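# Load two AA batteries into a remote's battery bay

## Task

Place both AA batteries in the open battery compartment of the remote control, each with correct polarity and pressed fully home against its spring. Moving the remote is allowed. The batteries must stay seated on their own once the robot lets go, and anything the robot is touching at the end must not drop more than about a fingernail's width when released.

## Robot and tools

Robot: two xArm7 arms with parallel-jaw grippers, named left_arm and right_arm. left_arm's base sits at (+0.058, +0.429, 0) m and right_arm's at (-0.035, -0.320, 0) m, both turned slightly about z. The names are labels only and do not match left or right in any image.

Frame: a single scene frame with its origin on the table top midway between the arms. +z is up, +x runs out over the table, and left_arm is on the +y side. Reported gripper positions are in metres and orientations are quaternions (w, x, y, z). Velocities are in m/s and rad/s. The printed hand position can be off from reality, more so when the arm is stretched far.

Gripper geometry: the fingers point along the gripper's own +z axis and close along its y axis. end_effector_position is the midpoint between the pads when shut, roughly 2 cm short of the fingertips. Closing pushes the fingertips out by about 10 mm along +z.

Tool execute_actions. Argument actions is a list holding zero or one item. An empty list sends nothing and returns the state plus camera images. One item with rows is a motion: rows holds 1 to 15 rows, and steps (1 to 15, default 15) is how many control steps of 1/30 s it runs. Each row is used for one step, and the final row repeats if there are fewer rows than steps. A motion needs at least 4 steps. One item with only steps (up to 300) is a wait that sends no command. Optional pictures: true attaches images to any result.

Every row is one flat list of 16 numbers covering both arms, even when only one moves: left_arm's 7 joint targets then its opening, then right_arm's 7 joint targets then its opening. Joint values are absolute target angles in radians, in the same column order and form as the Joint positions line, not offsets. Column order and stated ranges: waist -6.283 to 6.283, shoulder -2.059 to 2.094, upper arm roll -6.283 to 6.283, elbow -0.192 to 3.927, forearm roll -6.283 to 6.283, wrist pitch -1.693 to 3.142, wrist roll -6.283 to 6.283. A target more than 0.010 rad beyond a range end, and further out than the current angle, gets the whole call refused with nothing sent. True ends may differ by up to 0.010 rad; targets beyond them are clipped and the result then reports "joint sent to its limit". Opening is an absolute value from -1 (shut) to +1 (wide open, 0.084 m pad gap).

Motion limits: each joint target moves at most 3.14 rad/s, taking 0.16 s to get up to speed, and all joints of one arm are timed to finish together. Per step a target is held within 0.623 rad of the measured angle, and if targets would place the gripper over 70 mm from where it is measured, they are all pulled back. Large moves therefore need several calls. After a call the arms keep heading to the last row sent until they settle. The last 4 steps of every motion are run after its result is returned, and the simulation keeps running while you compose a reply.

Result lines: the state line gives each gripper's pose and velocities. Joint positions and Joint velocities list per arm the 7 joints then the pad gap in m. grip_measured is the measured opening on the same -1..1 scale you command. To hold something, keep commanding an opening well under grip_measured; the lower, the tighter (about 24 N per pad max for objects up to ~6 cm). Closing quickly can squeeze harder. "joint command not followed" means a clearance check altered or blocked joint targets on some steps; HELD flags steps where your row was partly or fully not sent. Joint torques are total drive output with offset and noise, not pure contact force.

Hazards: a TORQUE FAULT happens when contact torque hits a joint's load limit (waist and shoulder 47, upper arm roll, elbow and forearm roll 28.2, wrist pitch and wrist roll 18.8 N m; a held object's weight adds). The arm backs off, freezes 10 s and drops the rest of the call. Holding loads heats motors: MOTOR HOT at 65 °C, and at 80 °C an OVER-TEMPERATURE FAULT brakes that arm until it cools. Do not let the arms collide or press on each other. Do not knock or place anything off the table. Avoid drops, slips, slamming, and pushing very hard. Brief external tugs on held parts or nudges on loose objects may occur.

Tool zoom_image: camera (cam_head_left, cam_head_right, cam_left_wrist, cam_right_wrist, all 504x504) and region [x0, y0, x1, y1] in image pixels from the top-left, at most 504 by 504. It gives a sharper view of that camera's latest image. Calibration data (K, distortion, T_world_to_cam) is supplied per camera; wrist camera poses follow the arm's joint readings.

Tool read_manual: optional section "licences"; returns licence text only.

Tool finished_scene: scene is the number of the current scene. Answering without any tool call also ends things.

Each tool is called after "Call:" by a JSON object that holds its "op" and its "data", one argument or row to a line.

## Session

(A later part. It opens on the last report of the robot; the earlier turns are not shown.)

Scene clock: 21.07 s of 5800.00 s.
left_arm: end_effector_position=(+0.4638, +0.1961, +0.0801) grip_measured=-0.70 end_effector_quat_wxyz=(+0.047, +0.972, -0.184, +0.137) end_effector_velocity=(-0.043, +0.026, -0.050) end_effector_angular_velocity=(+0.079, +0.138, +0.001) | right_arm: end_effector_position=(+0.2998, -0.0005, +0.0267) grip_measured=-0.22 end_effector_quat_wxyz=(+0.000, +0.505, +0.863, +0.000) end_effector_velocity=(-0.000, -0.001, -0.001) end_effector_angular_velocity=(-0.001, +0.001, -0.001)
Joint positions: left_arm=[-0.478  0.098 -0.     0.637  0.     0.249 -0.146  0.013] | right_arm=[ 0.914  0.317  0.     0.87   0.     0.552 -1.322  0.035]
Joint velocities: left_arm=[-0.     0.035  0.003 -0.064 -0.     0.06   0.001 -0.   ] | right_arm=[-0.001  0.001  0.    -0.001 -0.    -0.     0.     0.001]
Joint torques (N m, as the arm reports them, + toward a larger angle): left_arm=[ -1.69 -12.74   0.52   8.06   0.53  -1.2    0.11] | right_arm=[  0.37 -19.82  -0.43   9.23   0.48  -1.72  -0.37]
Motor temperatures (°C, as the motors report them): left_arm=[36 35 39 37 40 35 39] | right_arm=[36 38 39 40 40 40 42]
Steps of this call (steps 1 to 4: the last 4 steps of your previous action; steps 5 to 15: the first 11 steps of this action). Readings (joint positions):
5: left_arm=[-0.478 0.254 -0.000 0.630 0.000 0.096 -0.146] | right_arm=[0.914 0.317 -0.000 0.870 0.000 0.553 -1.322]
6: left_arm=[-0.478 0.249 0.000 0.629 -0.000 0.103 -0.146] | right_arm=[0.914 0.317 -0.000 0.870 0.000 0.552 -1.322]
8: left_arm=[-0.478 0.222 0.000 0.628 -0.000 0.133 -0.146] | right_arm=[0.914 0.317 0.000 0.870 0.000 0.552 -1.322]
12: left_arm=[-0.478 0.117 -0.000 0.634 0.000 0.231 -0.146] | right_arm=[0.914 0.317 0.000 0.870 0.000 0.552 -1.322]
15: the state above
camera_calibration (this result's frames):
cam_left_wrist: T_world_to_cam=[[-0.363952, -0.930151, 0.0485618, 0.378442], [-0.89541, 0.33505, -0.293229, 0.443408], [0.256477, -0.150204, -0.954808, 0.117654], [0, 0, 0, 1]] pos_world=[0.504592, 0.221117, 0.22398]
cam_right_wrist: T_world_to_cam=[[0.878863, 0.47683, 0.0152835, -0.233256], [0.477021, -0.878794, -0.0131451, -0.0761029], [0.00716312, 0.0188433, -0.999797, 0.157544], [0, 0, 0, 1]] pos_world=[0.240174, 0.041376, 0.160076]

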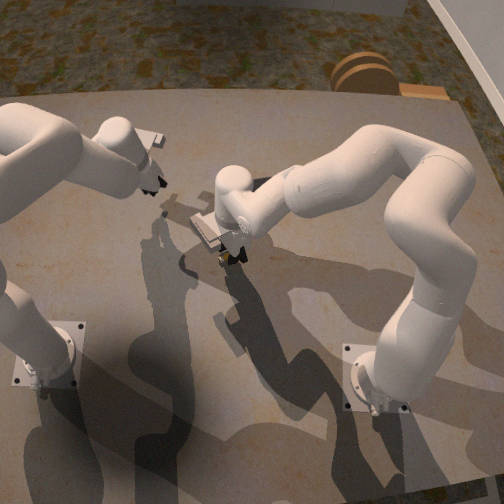

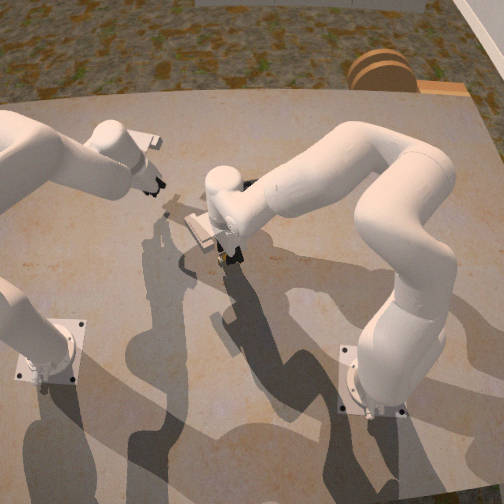

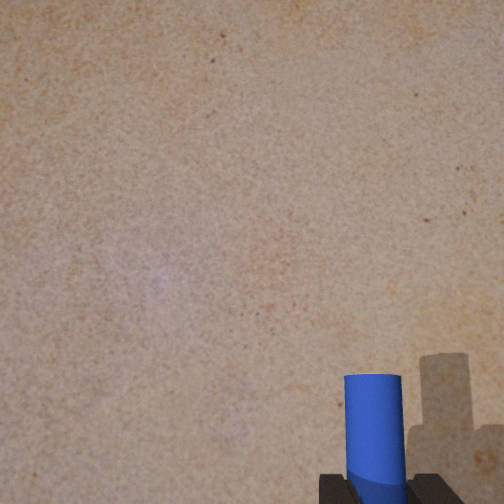

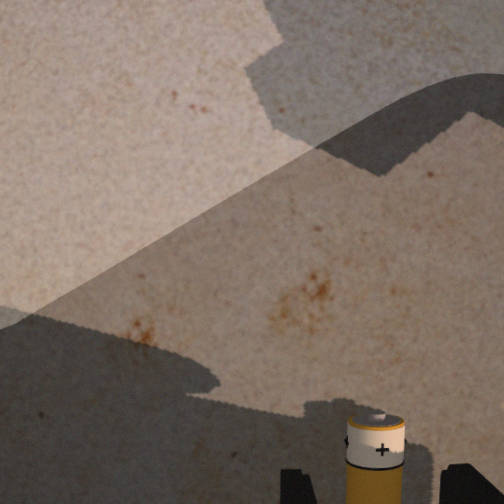

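Call:
{"op": "execute_actions", "data": {
  "actions": [
    {"rows":[[-0.4777,0.105,0,0.65,0,0.28,-0.146,-0.9, 0.914,0.29,0,0.874,0,0.584,-1.322,-0.2],[-0.4777,0.11,0,0.67,0,0.32,-0.146,-0.9, 0.914,0.26,0,0.88,0,0.62,-1.322,-0.2],[-0.4777,0.12,0,0.70,0,0.37,-0.146,-0.9, 0.914,0.22,0,0.886,0,0.666,-1.322,-0.1],[-0.4777,0.13,0,0.74,0,0.44,-0.146,-0.9, 0.914,0.18,0,0.892,0,0.712,-1.322,0],[-0.4777,0.14,0,0.78,0,0.51,-0.146,-0.9, 0.90,0.17,0,0.91,0,0.74,-1.2,0.2],[-0.4777,0.15,0,0.82,0,0.58,-0.146,-0.9, 0.87,0.19,0,0.95,0,0.76,-1.0,0.4],[-0.4777,0.165,0,0.86,0,0.65,-0.146,-0.9, 0.4385,0.50,0,1.4174,0,0.917,1.678,0.5],[-0.4777,0.1781,0,0.9046,0,0.7265,-0.146,-0.9, 0.4385,0.50,0,1.4174,0,0.917,1.678,0.5]],"steps":15}
  ]
}}

Call:
{"op": "execute_actions", "data": {
  "actions": [
    {"steps":25}
  ],
  "pictures": true
}}

Scene clock: 24.60 s of 5800.00 s.
left_arm: end_effector_position=(+0.4638, +0.1964, +0.0890) grip_measured=-0.70 end_effector_quat_wxyz=(+0.005, +0.982, -0.186, +0.016) end_effector_velocity=(+0.004, -0.002, +0.065) end_effector_angular_velocity=(+0.299, +0.524, +0.002) | right_arm: end_effector_position=(+0.3528, -0.0089, +0.0995) grip_measured=+0.49 end_effector_quat_wxyz=(+0.001, +0.624, +0.781, +0.009) end_effector_velocity=(+0.566, -0.328, -0.020) end_effector_angular_velocity=(-0.070, +0.079, -2.596)
Joint positions: left_arm=[-0.478  0.17   0.     0.881  0.     0.677 -0.146  0.013] | right_arm=[ 0.819  0.242  0.009  1.022  0.     0.762 -1.118  0.065]
Joint velocities: left_arm=[ 0.001  0.194  0.001  0.674 -0.     1.083 -0.     0.   ] | right_arm=[-1.069  0.77  -0.15   1.049  0.     0.38   1.38  -0.   ]
Joint torques (N m, as the arm reports them, + toward a larger angle): left_arm=[ -1.94 -17.52   0.09   6.67   0.71  -1.77   0.1 ] | right_arm=[ -0.76 -24.75  -4.25   7.89   0.5   -0.96  -0.3 ]
Motor temperatures (°C, as the motors report them): left_arm=[36 35 39 37 40 35 39] | right_arm=[36 38 38 40 40 40 42]
Steps of this call (steps 1 to 4: the last 4 steps of your previous action; steps 5 to 15: the robot went on to your last target; steps 16 to 90: nothing new was sent; then 0.17 s passed at rest; steps 91 to 101: the first 11 steps of this action). Readings (joint positions):
91: left_arm=[-0.478 0.101 -0.000 0.633 0.000 0.252 -0.146] | right_arm=[0.914 0.317 0.000 0.870 0.000 0.553 -1.322]
92: left_arm=[-0.478 0.102 -0.000 0.637 -0.000 0.262 -0.146] | right_arm=[0.914 0.312 0.000 0.870 -0.000 0.563 -1.322]
94: left_arm=[-0.478 0.110 -0.000 0.664 -0.000 0.312 -0.146] | right_arm=[0.914 0.272 0.000 0.874 -0.000 0.613 -1.322]
98: left_arm=[-0.478 0.141 -0.000 0.782 0.000 0.513 -0.146] | right_arm=[0.905 0.181 0.002 0.920 0.000 0.722 -1.253]
101: the state above

Scene clock: 25.43 s of 5800.00 s.
left_arm: end_effector_position=(+0.4614, +0.1977, +0.0900) grip_measured=-0.70 end_effector_quat_wxyz=(-0.000, +0.983, -0.186, -0.000) end_effector_velocity=(+0.000, -0.000, +0.000) end_effector_angular_velocity=(+0.000, -0.001, -0.001) | right_arm: end_effector_position=(+0.5219, -0.1543, +0.1009) grip_measured=+0.49 end_effector_quat_wxyz=(-0.000, +0.918, -0.396, -0.000) end_effector_velocity=(+0.007, -0.013, -0.000) end_effector_angular_velocity=(-0.004, +0.000, -3.158)
Joint positions: left_arm=[-0.478  0.178 -0.     0.905 -0.     0.726 -0.146  0.013] | right_arm=[0.441 0.499 0.001 1.416 0.    0.917 1.103 0.065]
Joint velocities: left_arm=[ 0.    -0.    -0.     0.001  0.001 -0.     0.     0.   ] | right_arm=[-0.017  0.009 -0.008  0.013 -0.001  0.004  3.134 -0.   ]
Joint torques (N m, as the arm reports them, + toward a larger angle): left_arm=[ -1.77 -16.96   0.06  10.32   0.55  -0.93   0.16] | right_arm=[  1.05 -25.65  -0.18  11.39   0.44  -1.75  -0.09]
Motor temperatures (°C, as the motors report them): left_arm=[36 35 39 37 40 35 39] | right_arm=[36 38 38 40 40 40 42]
Kept back: nothing.
Steps of this call (steps 1 to 4: the last 4 steps of your previous action; steps 5 to 25: the robot went on to your last target). Readings (joint positions):
1: left_arm=[-0.478 0.175 0.000 0.897 0.000 0.704 -0.146] | right_arm=[0.785 0.266 0.003 1.054 0.000 0.775 -1.071]
2: left_arm=[-0.478 0.176 0.000 0.904 0.000 0.716 -0.146] | right_arm=[0.752 0.287 -0.001 1.085 0.000 0.787 -1.021]
4: left_arm=[-0.478 0.178 0.000 0.904 0.000 0.724 -0.146] | right_arm=[0.693 0.327 -0.001 1.147 0.000 0.811 -0.911]
8: left_arm=[-0.478 0.178 -0.000 0.903 -0.000 0.726 -0.146] | right_arm=[0.584 0.402 -0.002 1.261 0.000 0.856 -0.635]
25: the state above
camera_calibration (this result's frames):
cam_left_wrist: T_world_to_cam=[[-0.356847, -0.934151, 0.00469942, 0.380005], [-0.934125, 0.356783, -0.0107922, 0.431735], [0.00840483, -0.008241, -0.999931, 0.218447], [0, 0, 0, 1]] pos_world=[0.537062, 0.202746, 0.221305]
cam_right_wrist: T_world_to_cam=[[-0.737587, -0.675095, 0.014563, 0.309686], [-0.675249, 0.737478, -0.0128486, 0.534487], [-0.00206587, -0.0193106, -0.999811, 0.231998], [0, 0, 0, 1]] pos_world=[0.589811, -0.180625, 0.234311]

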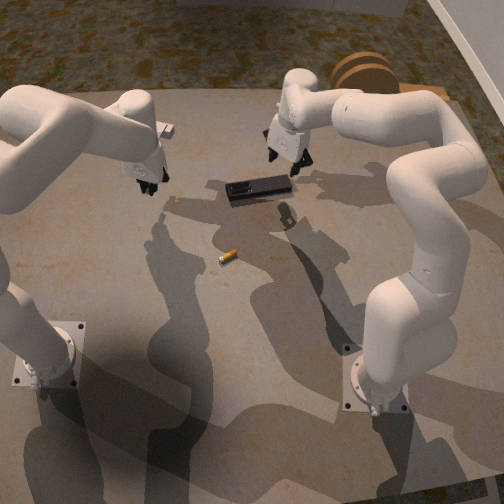

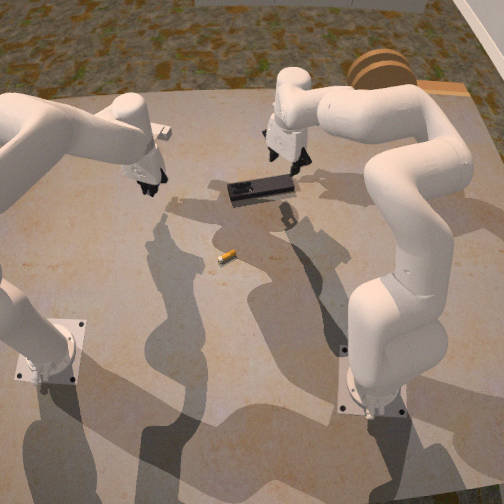

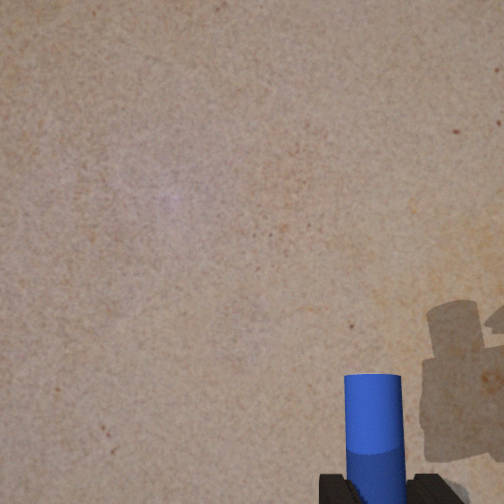

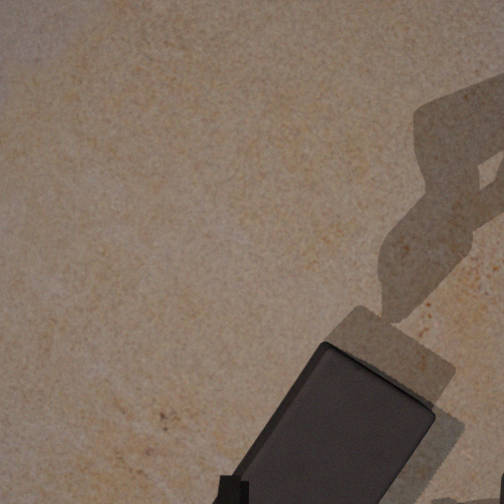

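Call:
{"op": "execute_actions", "data": {
  "actions": [
    {"rows":[[-0.50,0.21,0,0.96,0,0.75,-0.09,-0.9, 0.4385,0.50,0,1.4174,0,0.917,1.678,0.5],[-0.56,0.30,0,1.10,0,0.80,0.06,-0.9, 0.4385,0.50,0,1.4174,0,0.917,1.678,0.5],[-0.64,0.43,0,1.31,0,0.87,0.27,-0.9, 0.4385,0.5214,0,1.4174,0,0.896,1.678,0.5],[-0.7636,0.645,0,1.6447,0,1.0,0.586,-0.9, 0.4385,0.5214,0,1.4174,0,0.896,1.678,0.5]],"steps":15}
  ]
}}

Call:
{"op": "execute_actions", "data": {
  "actions": [
    {"rows":[[-0.7636,0.6598,0,1.6447,0,0.9849,0.586,-0.9, 0.4385,0.5214,0,1.4174,0,0.896,1.678,0.5]],"steps":15}
  ],
  "pictures": true
}}

Scene clock: 26.07 s of 5800.00 s.
left_arm: end_effector_position=(+0.4944, +0.0571, +0.0988) grip_measured=-0.70 end_effector_quat_wxyz=(-0.000, +0.870, -0.492, -0.002) end_effector_velocity=(+0.048, -0.514, +0.021) end_effector_angular_velocity=(-0.036, -0.043, -2.318) | right_arm: end_effector_position=(+0.5241, -0.1554, +0.0897) grip_measured=+0.49 end_effector_quat_wxyz=(+0.000, +0.768, -0.641, -0.000) end_effector_velocity=(+0.015, +0.003, +0.023) end_effector_angular_velocity=(+0.015, -0.052, -0.004)
Joint positions: left_arm=[-0.663  0.479  0.     1.379  0.     0.904  0.325  0.013] | right_arm=[ 0.439  0.522  0.     1.417 -0.     0.896  1.678  0.065]
Joint velocities: left_arm=[-0.641  1.075  0.012  1.745  0.001  0.615  1.686 -0.   ] | right_arm=[-0.001 -0.023 -0.001  0.024  0.    -0.007  0.002  0.   ]
Joint torques (N m, as the arm reports them, + toward a larger angle): left_arm=[ -5.83 -21.61  -2.08  10.05   0.57  -0.73   0.31] | right_arm=[  0.34 -25.08  -0.67  11.09   0.41  -1.59  -0.32]
Motor temperatures (°C, as the motors report them): left_arm=[36 35 39 37 40 35 39] | right_arm=[36 39 38 40 40 40 42]
Steps of this call (steps 1 to 8: the robot went on to your last target; steps 9 to 19: the first 11 steps of this action). Readings (joint positions):
9: left_arm=[-0.478 0.178 0.000 0.905 -0.000 0.727 -0.145] | right_arm=[0.439 0.500 0.000 1.417 0.000 0.917 1.673]
10: left_arm=[-0.481 0.183 0.001 0.912 -0.000 0.731 -0.136] | right_arm=[0.439 0.500 0.000 1.417 0.000 0.917 1.675]
12: left_arm=[-0.505 0.222 0.006 0.977 -0.000 0.760 -0.065] | right_arm=[0.439 0.505 0.000 1.419 -0.000 0.909 1.677]
16: left_arm=[-0.599 0.373 -0.001 1.207 -0.000 0.843 0.158] | right_arm=[0.439 0.523 0.000 1.415 -0.000 0.897 1.677]
19: the state above

Scene clock: 26.57 s of 5800.00 s.
left_arm: end_effector_position=(+0.4930, -0.0208, +0.0911) grip_measured=-0.70 end_effector_quat_wxyz=(-0.001, +0.769, -0.639, +0.001) end_effector_velocity=(-0.031, -0.034, +0.002) end_effector_angular_velocity=(-0.024, +0.015, -0.065) | right_arm: end_effector_position=(+0.5243, -0.1554, +0.0900) grip_measured=+0.49 end_effector_quat_wxyz=(-0.000, +0.767, -0.641, +0.000) end_effector_velocity=(+0.000, +0.000, +0.000) end_effector_angular_velocity=(-0.000, -0.001, +0.001)
Joint positions: left_arm=[-0.761  0.658  0.002  1.644  0.     0.985  0.586  0.013] | right_arm=[ 0.439  0.521 -0.     1.417 -0.     0.896  1.678  0.065]
Joint velocities: left_arm=[-0.031  0.002 -0.042  0.008 -0.003 -0.001  0.002  0.   ] | right_arm=[ 0.    -0.    -0.     0.    -0.001 -0.    -0.    -0.   ]
Joint torques (N m, as the arm reports them, + toward a larger angle): left_arm=[ -1.57 -24.02   0.45  10.85   0.55  -0.98   0.2 ] | right_arm=[  0.38 -25.49  -0.65  11.28   0.41  -1.73  -0.35]
Motor temperatures (°C, as the motors report them): left_arm=[36 35 39 37 40 35 39] | right_arm=[36 39 38 40 40 40 42]
Steps of this call (steps 1 to 4: the last 4 steps of your previous action; steps 5 to 15: the first 11 steps of this action). Readings (joint positions):
5: left_arm=[-0.759 0.634 -0.005 1.624 -0.000 0.990 0.563] | right_arm=[0.439 0.521 -0.000 1.418 -0.000 0.896 1.678]
6: left_arm=[-0.766 0.646 -0.008 1.638 -0.000 0.989 0.576] | right_arm=[0.439 0.521 0.000 1.417 -0.000 0.896 1.678]
8: left_arm=[-0.767 0.658 -0.005 1.642 -0.000 0.986 0.584] | right_arm=[0.439 0.521 0.000 1.417 -0.000 0.896 1.678]
12: left_arm=[-0.760 0.659 0.005 1.642 0.000 0.985 0.585] | right_arm=[0.439 0.521 0.000 1.417 -0.000 0.896 1.678]
15: the state above
camera_calibration (this result's frames):
cam_left_wrist: T_world_to_cam=[[-0.981616, -0.190849, 0.00271128, 0.510803], [-0.190867, 0.981548, -0.0115761, 0.185833], [-0.000451976, -0.0118808, -0.999929, 0.221772], [0, 0, 0, 1]] pos_world=[0.536982, -0.0822827, 0.222523]
cam_right_wrist: T_world_to_cam=[[-0.986599, -0.162471, 0.0150198, 0.52103], [-0.162669, 0.986594, -0.0130705, 0.306806], [-0.0126948, -0.0153386, -0.999802, 0.227275], [0, 0, 0, 1]] pos_world=[0.566841, -0.214555, 0.223414]

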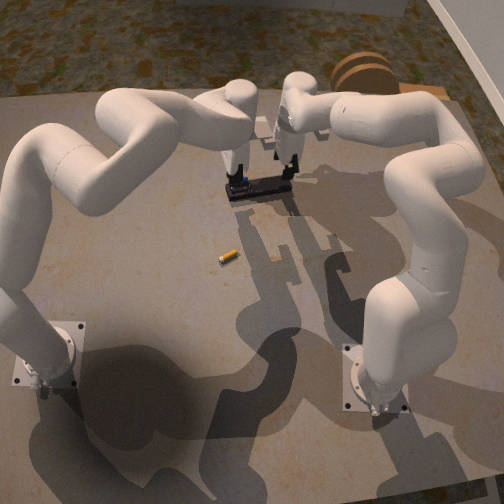

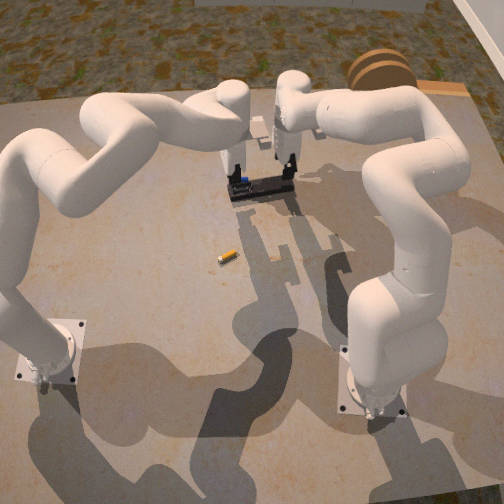

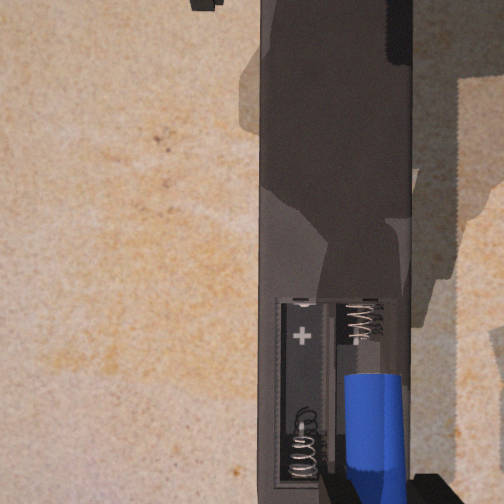

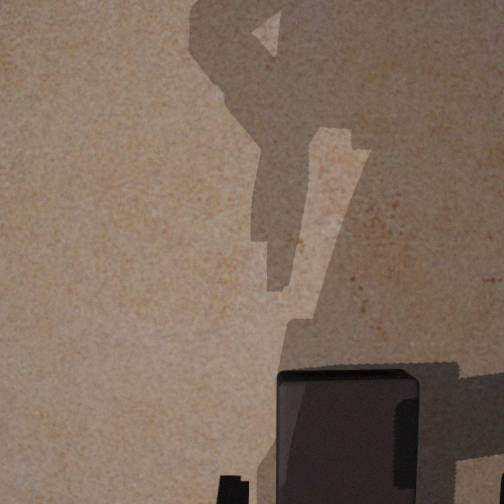

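Call:
{"op": "zoom_image", "data": {
  "camera": "cam_left_wrist",
  "region": [244, 280, 444, 504]
}}

Call:
{"op": "zoom_image", "data": {
  "camera": "cam_right_wrist",
  "region": [200, 340, 504, 504]
}}

Region (244, 280, 444, 504) of cam_left_wrist's 504x504 image, scaled by 2.250, with more detail than that image has; it fills the left 450 columns of this view, and the rest is white.

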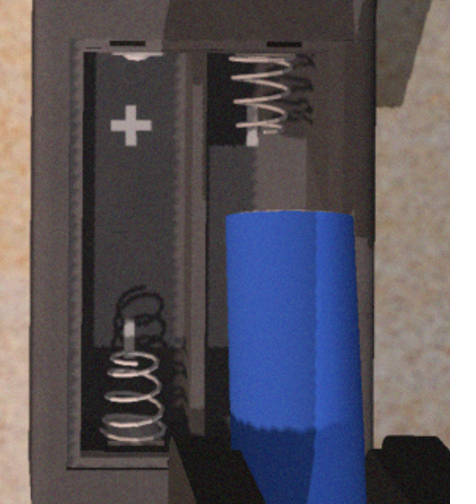

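Region (200, 340, 504, 504) of cam_right_wrist's 504x504 image, scaled by 1.658, with more detail than that image has; it fills the top 272 rows of this view, and the rest is white.

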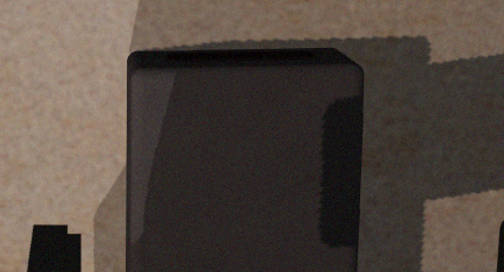

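Call:
{"op": "zoom_image", "data": {
  "camera": "cam_left_wrist",
  "region": [254, 420, 354, 504]
}}

Call:
{"op": "zoom_image", "data": {
  "camera": "cam_left_wrist",
  "region": [320, 285, 420, 385]
}}

Region (254, 420, 354, 504) of cam_left_wrist's 504x504 image, scaled by 5.040, with more detail than that image has; it fills the top 423 rows of this view, and the rest is white.

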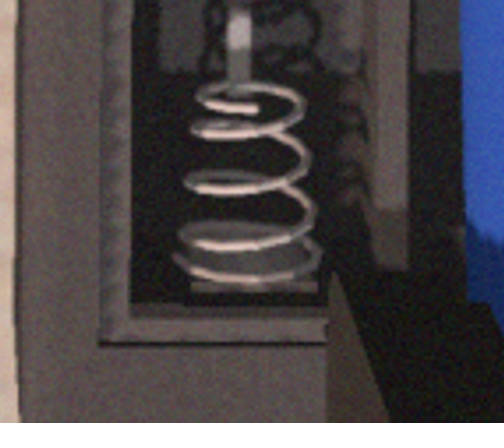

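Region (320, 285, 420, 385) of cam_left_wrist's 504x504 image, scaled by 5.040, with more detail than that image has.

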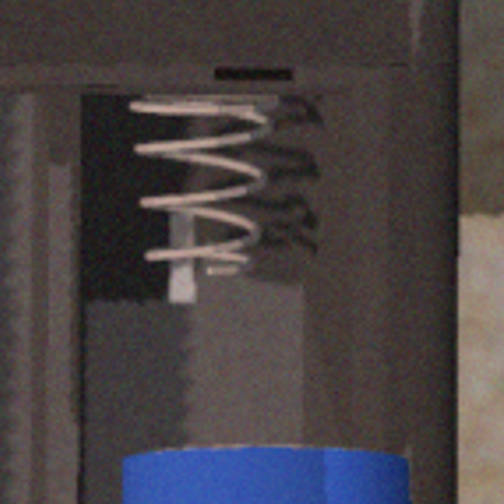

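Call:
{"op": "execute_actions", "data": {
  "actions": [
    {"rows":[[-0.7636,0.6598,0,1.6447,0,0.9849,0.586,-0.9, 0.439,0.53,0,1.40,0,0.87,1.678,0.5],[-0.7636,0.6598,0,1.6447,0,0.9849,0.586,-0.9, 0.439,0.55,0,1.393,0,0.843,1.678,0.5],[-0.7636,0.6598,0,1.6447,0,0.9849,0.586,-0.9, 0.439,0.57,0,1.388,0,0.818,1.678,0.5],[-0.7636,0.6598,0,1.6447,0,0.9849,0.586,-0.9, 0.439,0.59,0,1.382,0,0.792,1.678,0.5],[-0.7636,0.6598,0,1.6447,0,0.9849,0.586,-0.9, 0.439,0.605,0,1.378,0,0.773,1.678,0.5],[-0.7636,0.6598,0,1.6447,0,0.9849,0.586,-0.9, 0.439,0.6196,0,1.3738,0,0.7542,1.678,0.5],[-0.7636,0.6598,0,1.6447,0,0.9849,0.586,-0.9, 0.439,0.6196,0,1.3738,0,0.7542,1.678,0.5],[-0.7636,0.6598,0,1.6447,0,0.9849,0.586,-0.9, 0.439,0.6196,0,1.3738,0,0.7542,1.678,0.5],[-0.7636,0.6598,0,1.6447,0,0.9849,0.586,-0.9, 0.439,0.6196,0,1.3738,0,0.7542,1.678,0.4],[-0.7636,0.6598,0,1.6447,0,0.9849,0.586,-0.9, 0.439,0.6196,0,1.3738,0,0.7542,1.678,0.3],[-0.7636,0.6598,0,1.6447,0,0.9849,0.586,-0.9, 0.439,0.6196,0,1.3738,0,0.7542,1.678,0.22],[-0.7636,0.6598,0,1.6447,0,0.9849,0.586,-0.9, 0.439,0.6196,0,1.3738,0,0.7542,1.678,0.15],[-0.7636,0.6598,0,1.6447,0,0.9849,0.586,-0.9, 0.439,0.6196,0,1.3738,0,0.7542,1.678,0.05],[-0.7636,0.6598,0,1.6447,0,0.9849,0.586,-0.9, 0.439,0.6196,0,1.3738,0,0.7542,1.678,-0.1],[-0.7636,0.6598,0,1.6447,0,0.9849,0.586,-0.9, 0.439,0.6196,0,1.3738,0,0.7542,1.678,-0.3]],"steps":15}
  ]
}}

Call:
{"op": "execute_actions", "data": {
  "actions": [
    {"steps":8}
  ],
  "pictures": true
}}

Scene clock: 30.27 s of 5800.00 s.
left_arm: end_effector_position=(+0.4910, -0.0223, +0.0900) grip_measured=-0.70 end_effector_quat_wxyz=(-0.000, +0.768, -0.641, +0.000) end_effector_velocity=(+0.000, +0.000, -0.000) end_effector_angular_velocity=(+0.001, -0.001, -0.001) | right_arm: end_effector_position=(+0.5175, -0.1570, +0.0228) grip_measured=+0.26 end_effector_quat_wxyz=(+0.004, +0.768, -0.641, -0.003) end_effector_velocity=(+0.065, +0.017, +0.075) end_effector_angular_velocity=(+0.055, -0.192, -0.001)
Joint positions: left_arm=[-0.764  0.66   0.     1.645  0.     0.985  0.586  0.013] | right_arm=[ 0.439  0.624  0.     1.37  -0.     0.756  1.678  0.055]
Joint velocities: left_arm=[-0.     0.     0.     0.     0.002  0.    -0.    -0.   ] | right_arm=[-0.001 -0.069 -0.002  0.089 -0.001 -0.043 -0.001 -0.105]
Joint torques (N m, as the arm reports them, + toward a larger angle): left_arm=[ -1.85 -24.6   -0.09  11.37   0.63  -1.07   0.21] | right_arm=[  0.3  -27.97  -0.73  11.71   0.37  -1.99  -0.31]
Motor temperatures (°C, as the motors report them): left_arm=[36 35 39 37 40 35 39] | right_arm=[36 39 38 41 40 40 42]
Steps of this call (steps 1 to 4: the last 4 steps of your previous action; steps 5 to 15: the robot went on to your last target; steps 16 to 90: nothing new was sent; then 0.33 s passed at rest; steps 91 to 101: the first 11 steps of this action). Readings (joint positions):
91: left_arm=[-0.764 0.660 -0.000 1.645 0.000 0.985 0.586] | right_arm=[0.439 0.522 -0.000 1.417 -0.000 0.895 1.678]
92: left_arm=[-0.764 0.660 -0.000 1.645 -0.000 0.985 0.586] | right_arm=[0.439 0.523 -0.000 1.413 -0.000 0.886 1.678]
94: left_arm=[-0.764 0.660 0.000 1.645 0.000 0.985 0.586] | right_arm=[0.439 0.543 -0.000 1.401 0.000 0.847 1.678]
98: left_arm=[-0.764 0.660 0.000 1.645 0.000 0.985 0.586] | right_arm=[0.439 0.616 0.000 1.372 -0.000 0.767 1.678]
101: the state above

Scene clock: 30.53 s of 5800.00 s.
left_arm: end_effector_position=(+0.4910, -0.0223, +0.0900) grip_measured=-0.70 end_effector_quat_wxyz=(-0.000, +0.768, -0.641, +0.000) end_effector_velocity=(-0.000, -0.000, -0.000) end_effector_angular_velocity=(+0.000, +0.001, +0.000) | right_arm: end_effector_position=(+0.5215, -0.1560, +0.0279) grip_measured=+0.09 end_effector_quat_wxyz=(-0.001, +0.768, -0.641, +0.001) end_effector_velocity=(-0.001, +0.000, -0.001) end_effector_angular_velocity=(+0.001, +0.004, -0.001)
Joint positions: left_arm=[-0.764  0.66   0.     1.645  0.     0.985  0.586  0.013] | right_arm=[ 0.439  0.619 -0.     1.375  0.     0.754  1.678  0.048]
Joint velocities: left_arm=[-0.     0.     0.    -0.    -0.001 -0.    -0.     0.   ] | right_arm=[ 0.     0.001 -0.    -0.     0.003  0.003 -0.001 -0.001]
Joint torques (N m, as the arm reports them, + toward a larger angle): left_arm=[ -1.75 -24.78   0.04  11.24   0.54  -1.02   0.16] | right_arm=[  0.42 -25.52  -0.55  10.26   0.43  -1.72  -0.32]
Motor temperatures (°C, as the motors report them): left_arm=[36 35 39 37 40 35 39] | right_arm=[36 39 38 41 40 40 42]
Kept back: nothing.
Steps of this call (steps 1 to 4: the last 4 steps of your previous action; steps 5 to 8: the robot went on to your last target). Readings (joint positions):
1: left_arm=[-0.764 0.660 -0.000 1.645 0.000 0.985 0.586] | right_arm=[0.439 0.621 0.000 1.373 -0.000 0.755 1.678]
2: left_arm=[-0.764 0.660 -0.000 1.645 0.000 0.985 0.586] | right_arm=[0.439 0.619 -0.000 1.375 0.000 0.754 1.678]
4: left_arm=[-0.764 0.660 -0.000 1.645 0.000 0.985 0.586] | right_arm=[0.439 0.617 -0.000 1.376 -0.000 0.754 1.678]
8: the state above
camera_calibration (this result's frames):
cam_left_wrist: T_world_to_cam=[[-0.982369, -0.186892, 0.00470434, 0.508811], [-0.186933, 0.982313, -0.010802, 0.185002], [-0.00260233, -0.0114909, -0.999931, 0.221711], [0, 0, 0, 1]] pos_world=[0.535, -0.0840898, 0.2213]
cam_right_wrist: T_world_to_cam=[[-0.986555, -0.162891, 0.0132481, 0.519068], [-0.16306, 0.986532, -0.0128755, 0.306285], [-0.0109723, -0.0148627, -0.999829, 0.164291], [0, 0, 0, 1]] pos_world=[0.563835, -0.215167, 0.16133]

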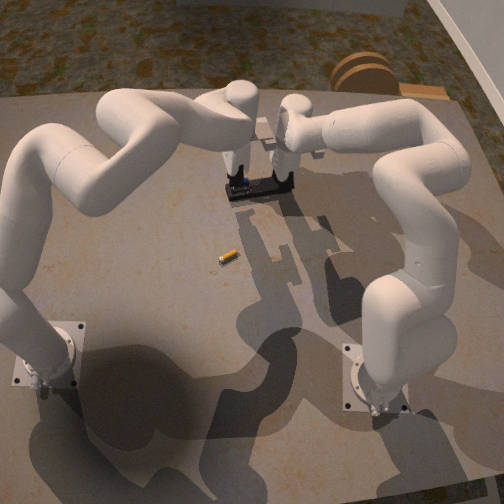

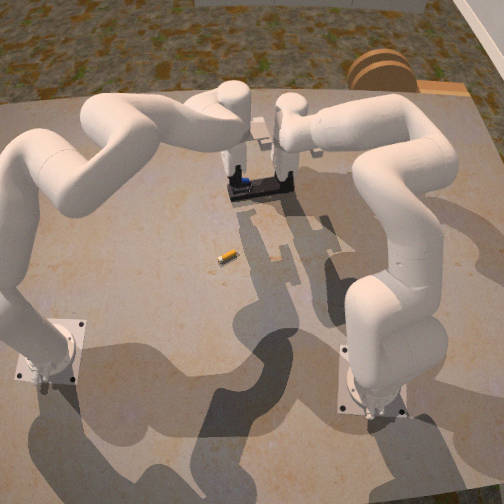

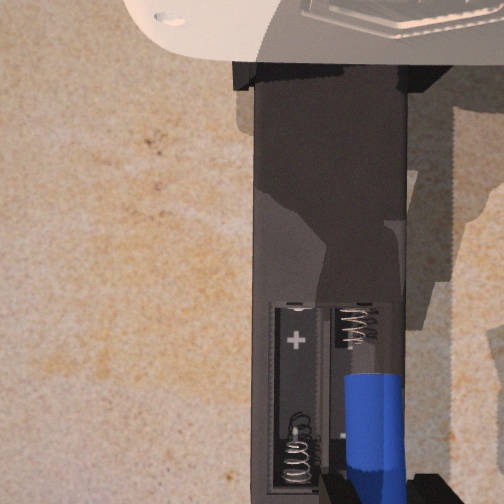

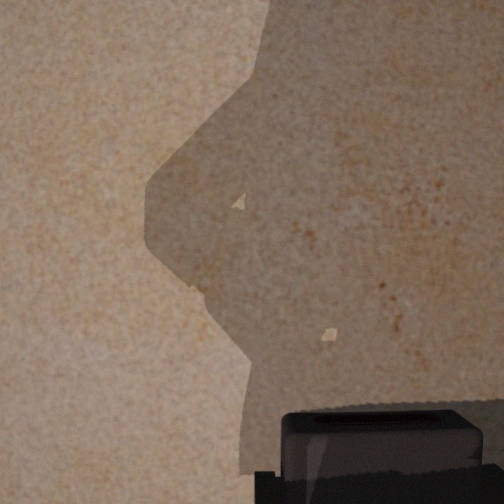

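Call:
{"op": "zoom_image", "data": {
  "camera": "cam_left_wrist",
  "region": [244, 280, 444, 504]
}}

Region (244, 280, 444, 504) of cam_left_wrist's 504x504 image, scaled by 2.250, with more detail than that image has; it fills the left 450 columns of this view, and the rest is white.

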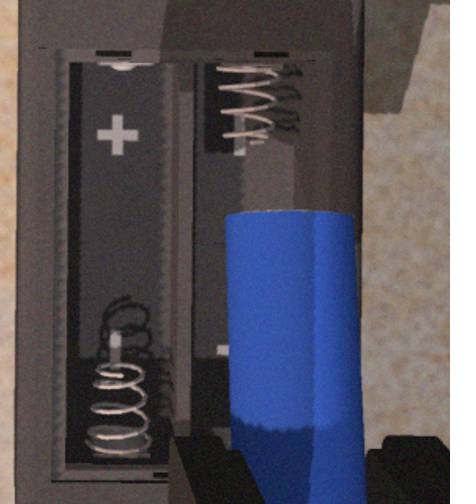

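Call:
{"op": "execute_actions", "data": {
  "actions": [
    {"rows":[[-0.765,0.665,0,1.641,0,0.976,0.585,-0.9, 0.439,0.6196,0,1.3738,0,0.7542,1.678,-0.3],[-0.7656,0.671,0,1.637,0,0.966,0.584,-0.9, 0.439,0.6196,0,1.3738,0,0.7542,1.678,-0.3],[-0.7662,0.677,0,1.633,0,0.956,0.5835,-0.9, 0.439,0.6196,0,1.3738,0,0.7542,1.678,-0.3],[-0.7667,0.683,0,1.629,0,0.946,0.583,-0.9, 0.439,0.6196,0,1.3738,0,0.7542,1.678,-0.3],[-0.7671,0.688,0,1.625,0,0.937,0.5825,-0.9, 0.439,0.6196,0,1.3738,0,0.7542,1.678,-0.3],[-0.7671,0.692,0,1.622,0,0.930,0.5825,-0.9, 0.439,0.6196,0,1.3738,0,0.7542,1.678,-0.3],[-0.7671,0.696,0,1.620,0,0.924,0.5825,-0.9, 0.439,0.6196,0,1.3738,0,0.7542,1.678,-0.3],[-0.7671,0.6987,0,1.618,0,0.9193,0.5825,-0.9, 0.439,0.6196,0,1.3738,0,0.7542,1.678,-0.3]],"steps":15}
  ]
}}

Call:
{"op": "execute_actions", "data": {
  "actions": [
    {"steps":6}
  ],
  "pictures": true
}}

Call:
{"op": "zoom_image", "data": {
  "camera": "cam_left_wrist",
  "region": [224, 280, 444, 504]
}}

Scene clock: 32.60 s of 5800.00 s.
left_arm: end_effector_position=(+0.4873, -0.0217, +0.0577) grip_measured=-0.70 end_effector_quat_wxyz=(-0.000, +0.768, -0.641, -0.003) end_effector_velocity=(+0.010, -0.004, +0.005) end_effector_angular_velocity=(-0.024, -0.027, +0.006) | right_arm: end_effector_position=(+0.5210, -0.1561, +0.0272) grip_measured=+0.09 end_effector_quat_wxyz=(-0.000, +0.768, -0.641, +0.000) end_effector_velocity=(+0.000, -0.000, -0.000) end_effector_angular_velocity=(-0.000, -0.000, -0.001)
Joint positions: left_arm=[-0.767  0.701 -0.     1.616 -0.     0.921  0.583  0.013] | right_arm=[ 0.439  0.619 -0.     1.374  0.     0.754  1.678  0.048]
Joint velocities: left_arm=[ 0.003  0.     0.005  0.006 -0.    -0.03   0.     0.   ] | right_arm=[-0.001  0.    -0.     0.001 -0.001 -0.     0.001 -0.   ]
Joint torques (N m, as the arm reports them, + toward a larger angle): left_arm=[ -2.08 -27.6   -0.25  12.03   0.69  -1.05   0.15] | right_arm=[  0.81 -20.12  -0.4    7.37   0.32  -0.97  -0.44]
Motor temperatures (°C, as the motors report them): left_arm=[36 35 39 38 40 35 39] | right_arm=[36 39 38 41 40 40 42]
Steps of this call (steps 1 to 15: the robot went on to your last target; steps 16 to 51: nothing new was sent; steps 52 to 62: the first 11 steps of this action). Readings (joint positions):
52: left_arm=[-0.764 0.660 0.000 1.645 -0.000 0.984 0.586] | right_arm=[0.439 0.619 -0.000 1.374 0.000 0.754 1.678]
53: left_arm=[-0.764 0.661 0.000 1.644 0.000 0.980 0.585] | right_arm=[0.439 0.619 -0.000 1.374 0.000 0.754 1.678]
55: left_arm=[-0.765 0.669 0.000 1.639 0.000 0.964 0.584] | right_arm=[0.439 0.619 -0.000 1.374 0.000 0.754 1.678]
59: left_arm=[-0.767 0.694 -0.000 1.620 -0.000 0.931 0.583] | right_arm=[0.439 0.619 -0.000 1.374 0.000 0.754 1.678]
62: the state above

Scene clock: 32.80 s of 5800.00 s.
left_arm: end_effector_position=(+0.4891, -0.0234, +0.0613) grip_measured=-0.70 end_effector_quat_wxyz=(+0.000, +0.768, -0.641, +0.001) end_effector_velocity=(-0.005, +0.002, -0.006) end_effector_angular_velocity=(+0.009, +0.012, -0.002) | right_arm: end_effector_position=(+0.5210, -0.1561, +0.0272) grip_measured=+0.09 end_effector_quat_wxyz=(-0.000, +0.768, -0.641, +0.000) end_effector_velocity=(-0.000, +0.000, -0.000) end_effector_angular_velocity=(+0.000, +0.001, +0.001)
Joint positions: left_arm=[-0.767  0.698  0.     1.619  0.     0.919  0.583  0.013] | right_arm=[ 0.439  0.619 -0.     1.374  0.     0.754  1.678  0.048]
Joint velocities: left_arm=[-0.002  0.005 -0.001 -0.008 -0.002  0.002  0.     0.   ] | right_arm=[ 0.  0.  0. -0.  0.  0. -0.  0.]
Joint torques (N m, as the arm reports them, + toward a larger angle): left_arm=[ -1.83 -24.55  -0.01  10.93   0.7   -0.8    0.22] | right_arm=[  0.77 -20.03  -0.47   7.35   0.34  -0.83  -0.49]
Motor temperatures (°C, as the motors report them): left_arm=[36 35 39 38 40 35 39] | right_arm=[36 39 38 41 40 40 42]
Kept back: nothing.
Steps of this call (steps 1 to 4: the last 4 steps of your previous action; steps 5 to 6: the robot went on to your last target). Readings (joint positions):
1: left_arm=[-0.767 0.700 0.000 1.617 -0.000 0.920 0.583] | right_arm=[0.439 0.619 -0.000 1.374 0.000 0.754 1.678]
2: left_arm=[-0.767 0.699 0.000 1.618 0.000 0.920 0.583] | right_arm=[0.439 0.619 -0.000 1.374 0.000 0.754 1.678]
4: left_arm=[-0.767 0.698 0.000 1.619 0.000 0.919 0.583] | right_arm=[0.439 0.619 -0.000 1.374 0.000 0.754 1.678]
6: the state above
camera_calibration (this result's frames):
cam_left_wrist: T_world_to_cam=[[-0.982366, -0.186941, 0.00328044, 0.506944], [-0.186968, 0.98228, -0.0129647, 0.185564], [-0.000798681, -0.0133494, -0.999911, 0.19201], [0, 0, 0, 1]] pos_world=[0.532853, -0.0849436, 0.192736]
cam_right_wrist: T_world_to_cam=[[-0.986529, -0.162931, 0.0146013, 0.518578], [-0.163122, 0.98652, -0.013017, 0.306328], [-0.0122836, -0.0152234, -0.999809, 0.164212], [0, 0, 0, 1]] pos_world=[0.563578, -0.215207, 0.160596]

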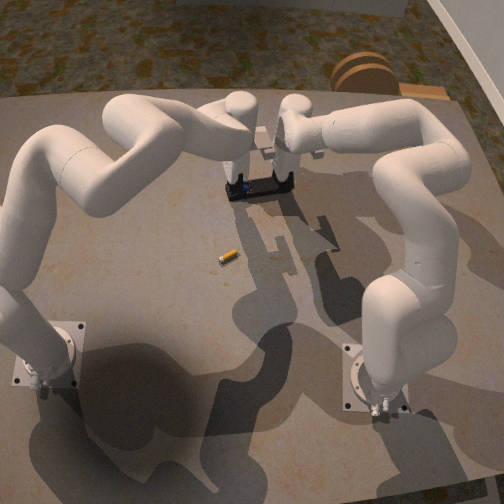

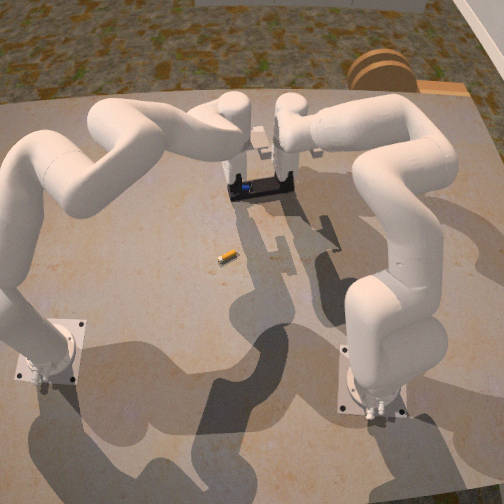

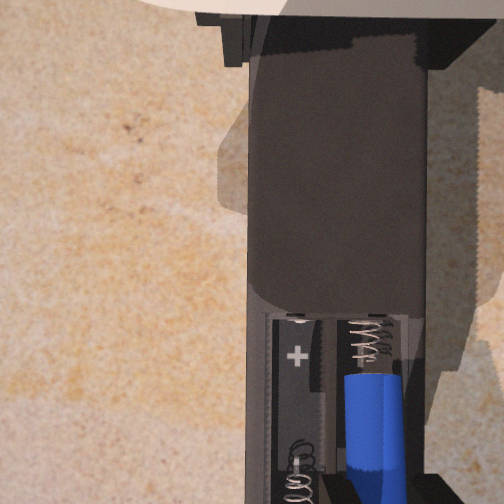

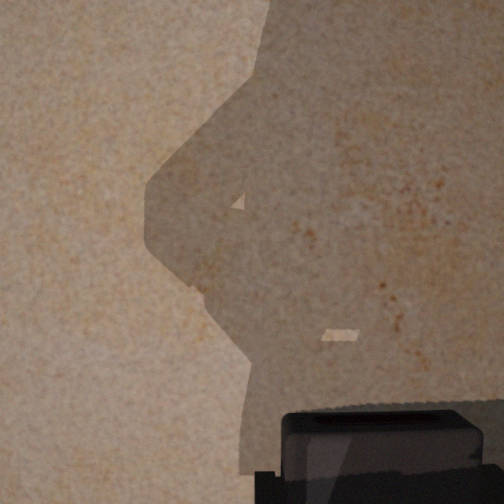

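Region (224, 280, 444, 504) of cam_left_wrist's 504x504 image, scaled by 2.250, with more detail than that image has; it fills the left 495 columns of this view, and the rest is white.

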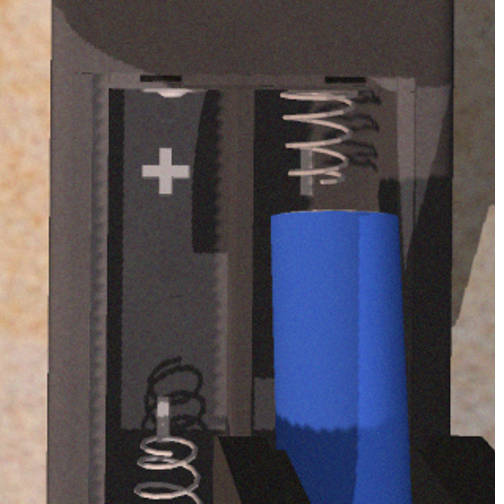

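Call:
{"op": "execute_actions", "data": {
  "actions": [
    {"rows":[[-0.7671,0.6993,0,1.6178,0,0.9185,0.5825,-0.9, 0.439,0.6196,0,1.3738,0,0.7542,1.678,-0.3],[-0.7671,0.7002,0,1.6176,0,0.9174,0.5825,-0.9, 0.439,0.6196,0,1.3738,0,0.7542,1.678,-0.3],[-0.7671,0.7014,0,1.6172,0,0.9158,0.5825,-0.9, 0.439,0.6196,0,1.3738,0,0.7542,1.678,-0.3],[-0.7671,0.7027,0,1.6168,0,0.9141,0.5825,-0.9, 0.439,0.6196,0,1.3738,0,0.7542,1.678,-0.3],[-0.7671,0.704,0,1.6165,0,0.9125,0.5825,-0.9, 0.439,0.6196,0,1.3738,0,0.7542,1.678,-0.3],[-0.7671,0.7053,0,1.6161,0,0.9108,0.5825,-0.9, 0.439,0.6196,0,1.3738,0,0.7542,1.678,-0.3],[-0.7671,0.7066,0,1.6157,0,0.9091,0.5825,-0.9, 0.439,0.6196,0,1.3738,0,0.7542,1.678,-0.3],[-0.7671,0.7078,0,1.6154,0,0.9076,0.5825,-0.9, 0.439,0.6196,0,1.3738,0,0.7542,1.678,-0.3],[-0.7671,0.7089,0,1.6150,0,0.9061,0.5825,-0.9, 0.439,0.6196,0,1.3738,0,0.7542,1.678,-0.3],[-0.7671,0.7098,0,1.6148,0,0.9050,0.5825,-0.9, 0.439,0.6196,0,1.3738,0,0.7542,1.678,-0.3],[-0.7671,0.7105,0,1.6146,0,0.9041,0.5825,-0.9, 0.439,0.6196,0,1.3738,0,0.7542,1.678,-0.3],[-0.7671,0.7111,0,1.6144,0,0.9033,0.5825,-0.9, 0.439,0.6196,0,1.3738,0,0.7542,1.678,-0.3]],"steps":15}
  ]
}}

Call:
{"op": "execute_actions", "data": {
  "actions": [
    {"steps":12}
  ],
  "pictures": true
}}

Call:
{"op": "zoom_image", "data": {
  "camera": "cam_left_wrist",
  "region": [224, 280, 444, 504]
}}

Scene clock: 34.03 s of 5800.00 s.
left_arm: end_effector_position=(+0.4884, -0.0227, +0.0531) grip_measured=-0.70 end_effector_quat_wxyz=(-0.000, +0.768, -0.641, -0.000) end_effector_velocity=(-0.000, +0.000, -0.018) end_effector_angular_velocity=(+0.001, +0.001, -0.001) | right_arm: end_effector_position=(+0.5209, -0.1561, +0.0271) grip_measured=+0.09 end_effector_quat_wxyz=(-0.000, +0.768, -0.641, +0.000) end_effector_velocity=(-0.000, +0.000, -0.000) end_effector_angular_velocity=(-0.000, +0.001, +0.000)
Joint positions: left_arm=[-0.767  0.709  0.     1.615 -0.     0.906  0.583  0.013] | right_arm=[ 0.439  0.62  -0.     1.374 -0.     0.754  1.678  0.048]
Joint velocities: left_arm=[-0.     0.029 -0.    -0.008 -0.    -0.036  0.001  0.   ] | right_arm=[ 0.  0.  0. -0. -0.  0.  0. -0.]
Joint torques (N m, as the arm reports them, + toward a larger angle): left_arm=[ -1.87 -25.63  -0.12  11.06   0.81  -0.85   0.16] | right_arm=[  0.72 -19.24  -0.43   6.75   0.3   -0.52  -0.39]
Motor temperatures (°C, as the motors report them): left_arm=[36 35 39 38 40 35 39] | right_arm=[36 39 38 41 40 40 42]
Steps of this call (steps 1 to 15: the robot went on to your last target; steps 16 to 26: nothing new was sent; steps 27 to 37: the first 11 steps of this action). Readings (joint positions):
27: left_arm=[-0.767 0.699 -0.000 1.618 -0.000 0.919 0.582] | right_arm=[0.439 0.620 -0.000 1.374 -0.000 0.754 1.678]
28: left_arm=[-0.767 0.699 -0.000 1.618 0.000 0.919 0.583] | right_arm=[0.439 0.620 -0.000 1.374 -0.000 0.754 1.678]
30: left_arm=[-0.767 0.700 -0.000 1.618 0.000 0.917 0.583] | right_arm=[0.439 0.620 -0.000 1.374 -0.000 0.754 1.678]
34: left_arm=[-0.767 0.706 0.000 1.616 -0.000 0.911 0.582] | right_arm=[0.439 0.620 -0.000 1.374 -0.000 0.754 1.678]
37: the state above

Scene clock: 34.43 s of 5800.00 s.
left_arm: end_effector_position=(+0.4885, -0.0229, +0.0522) grip_measured=-0.70 end_effector_quat_wxyz=(+0.000, +0.768, -0.641, +0.000) end_effector_velocity=(-0.001, +0.000, -0.002) end_effector_angular_velocity=(+0.002, +0.003, +0.000) | right_arm: end_effector_position=(+0.5209, -0.1561, +0.0271) grip_measured=+0.09 end_effector_quat_wxyz=(-0.000, +0.768, -0.641, +0.000) end_effector_velocity=(-0.000, -0.000, -0.000) end_effector_angular_velocity=(-0.001, +0.001, -0.000)
Joint positions: left_arm=[-0.767  0.711 -0.     1.614  0.     0.903  0.583  0.013] | right_arm=[ 0.439  0.62  -0.     1.374 -0.     0.754  1.678  0.048]
Joint velocities: left_arm=[-0.001  0.002  0.    -0.001 -0.001  0.    -0.     0.   ] | right_arm=[ 0.     0.    -0.    -0.001 -0.001  0.     0.001 -0.   ]
Joint torques (N m, as the arm reports them, + toward a larger angle): left_arm=[ -1.79 -25.38   0.14  11.03   0.59  -0.87   0.15] | right_arm=[  0.57 -19.27  -0.33   6.7    0.39  -0.49  -0.39]
Motor temperatures (°C, as the motors report them): left_arm=[36 35 39 38 40 35 39] | right_arm=[36 39 38 41 40 40 42]
Kept back: nothing.
Steps of this call (steps 1 to 4: the last 4 steps of your previous action; steps 5 to 12: the robot went on to your last target). Readings (joint positions):
1: left_arm=[-0.767 0.710 0.000 1.614 -0.000 0.905 0.583] | right_arm=[0.439 0.620 -0.000 1.374 -0.000 0.754 1.678]
2: left_arm=[-0.767 0.711 0.000 1.614 -0.000 0.904 0.582] | right_arm=[0.439 0.620 -0.000 1.374 -0.000 0.754 1.678]
4: left_arm=[-0.767 0.711 0.000 1.614 -0.000 0.904 0.583] | right_arm=[0.439 0.620 -0.000 1.374 -0.000 0.754 1.678]
8: left_arm=[-0.767 0.711 -0.000 1.615 0.000 0.903 0.583] | right_arm=[0.439 0.620 -0.000 1.374 -0.000 0.754 1.678]
12: the state above
camera_calibration (this result's frames):
cam_left_wrist: T_world_to_cam=[[-0.982371, -0.186888, 0.00459634, 0.506464], [-0.186928, 0.982312, -0.0109708, 0.18472], [-0.00246473, -0.0116366, -0.999929, 0.183797], [0, 0, 0, 1]] pos_world=[0.532518, -0.0846617, 0.183483]
cam_right_wrist: T_world_to_cam=[[-0.98652, -0.162959, 0.0149138, 0.518456], [-0.163155, 0.986514, -0.0130589, 0.306353], [-0.0125846, -0.0153162, -0.999804, 0.164247], [0, 0, 0, 1]] pos_world=[0.563518, -0.215219, 0.160483]

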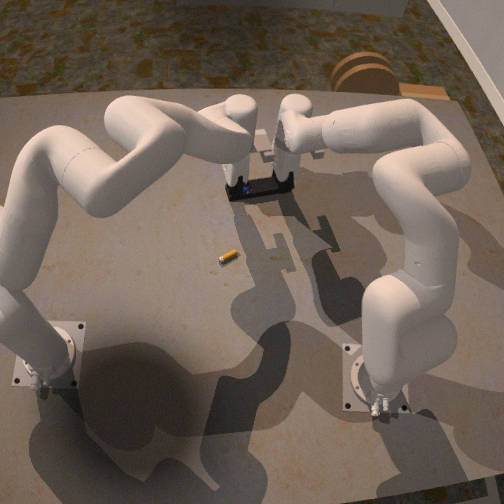

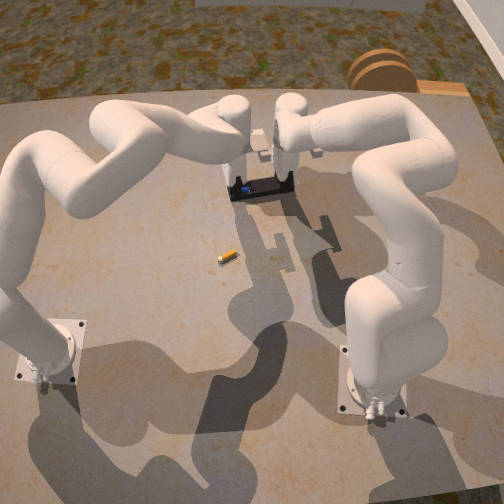

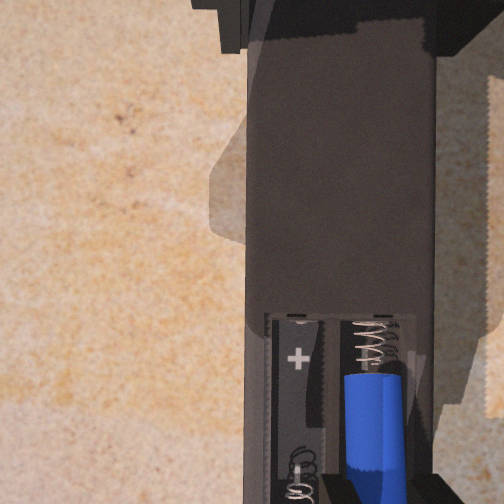

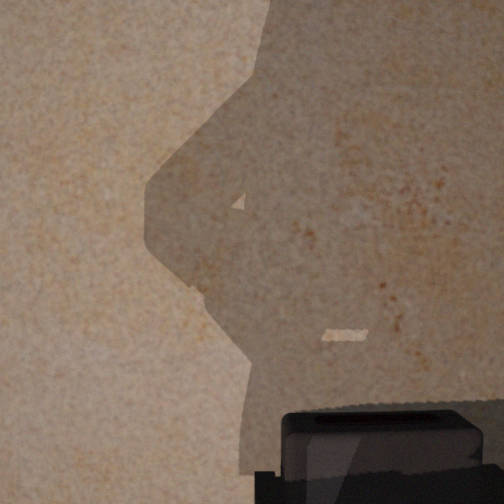

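Region (224, 280, 444, 504) of cam_left_wrist's 504x504 image, scaled by 2.250, with more detail than that image has; it fills the left 495 columns of this view, and the rest is white.

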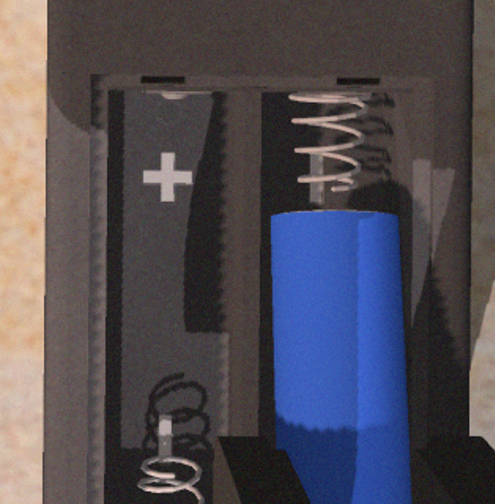

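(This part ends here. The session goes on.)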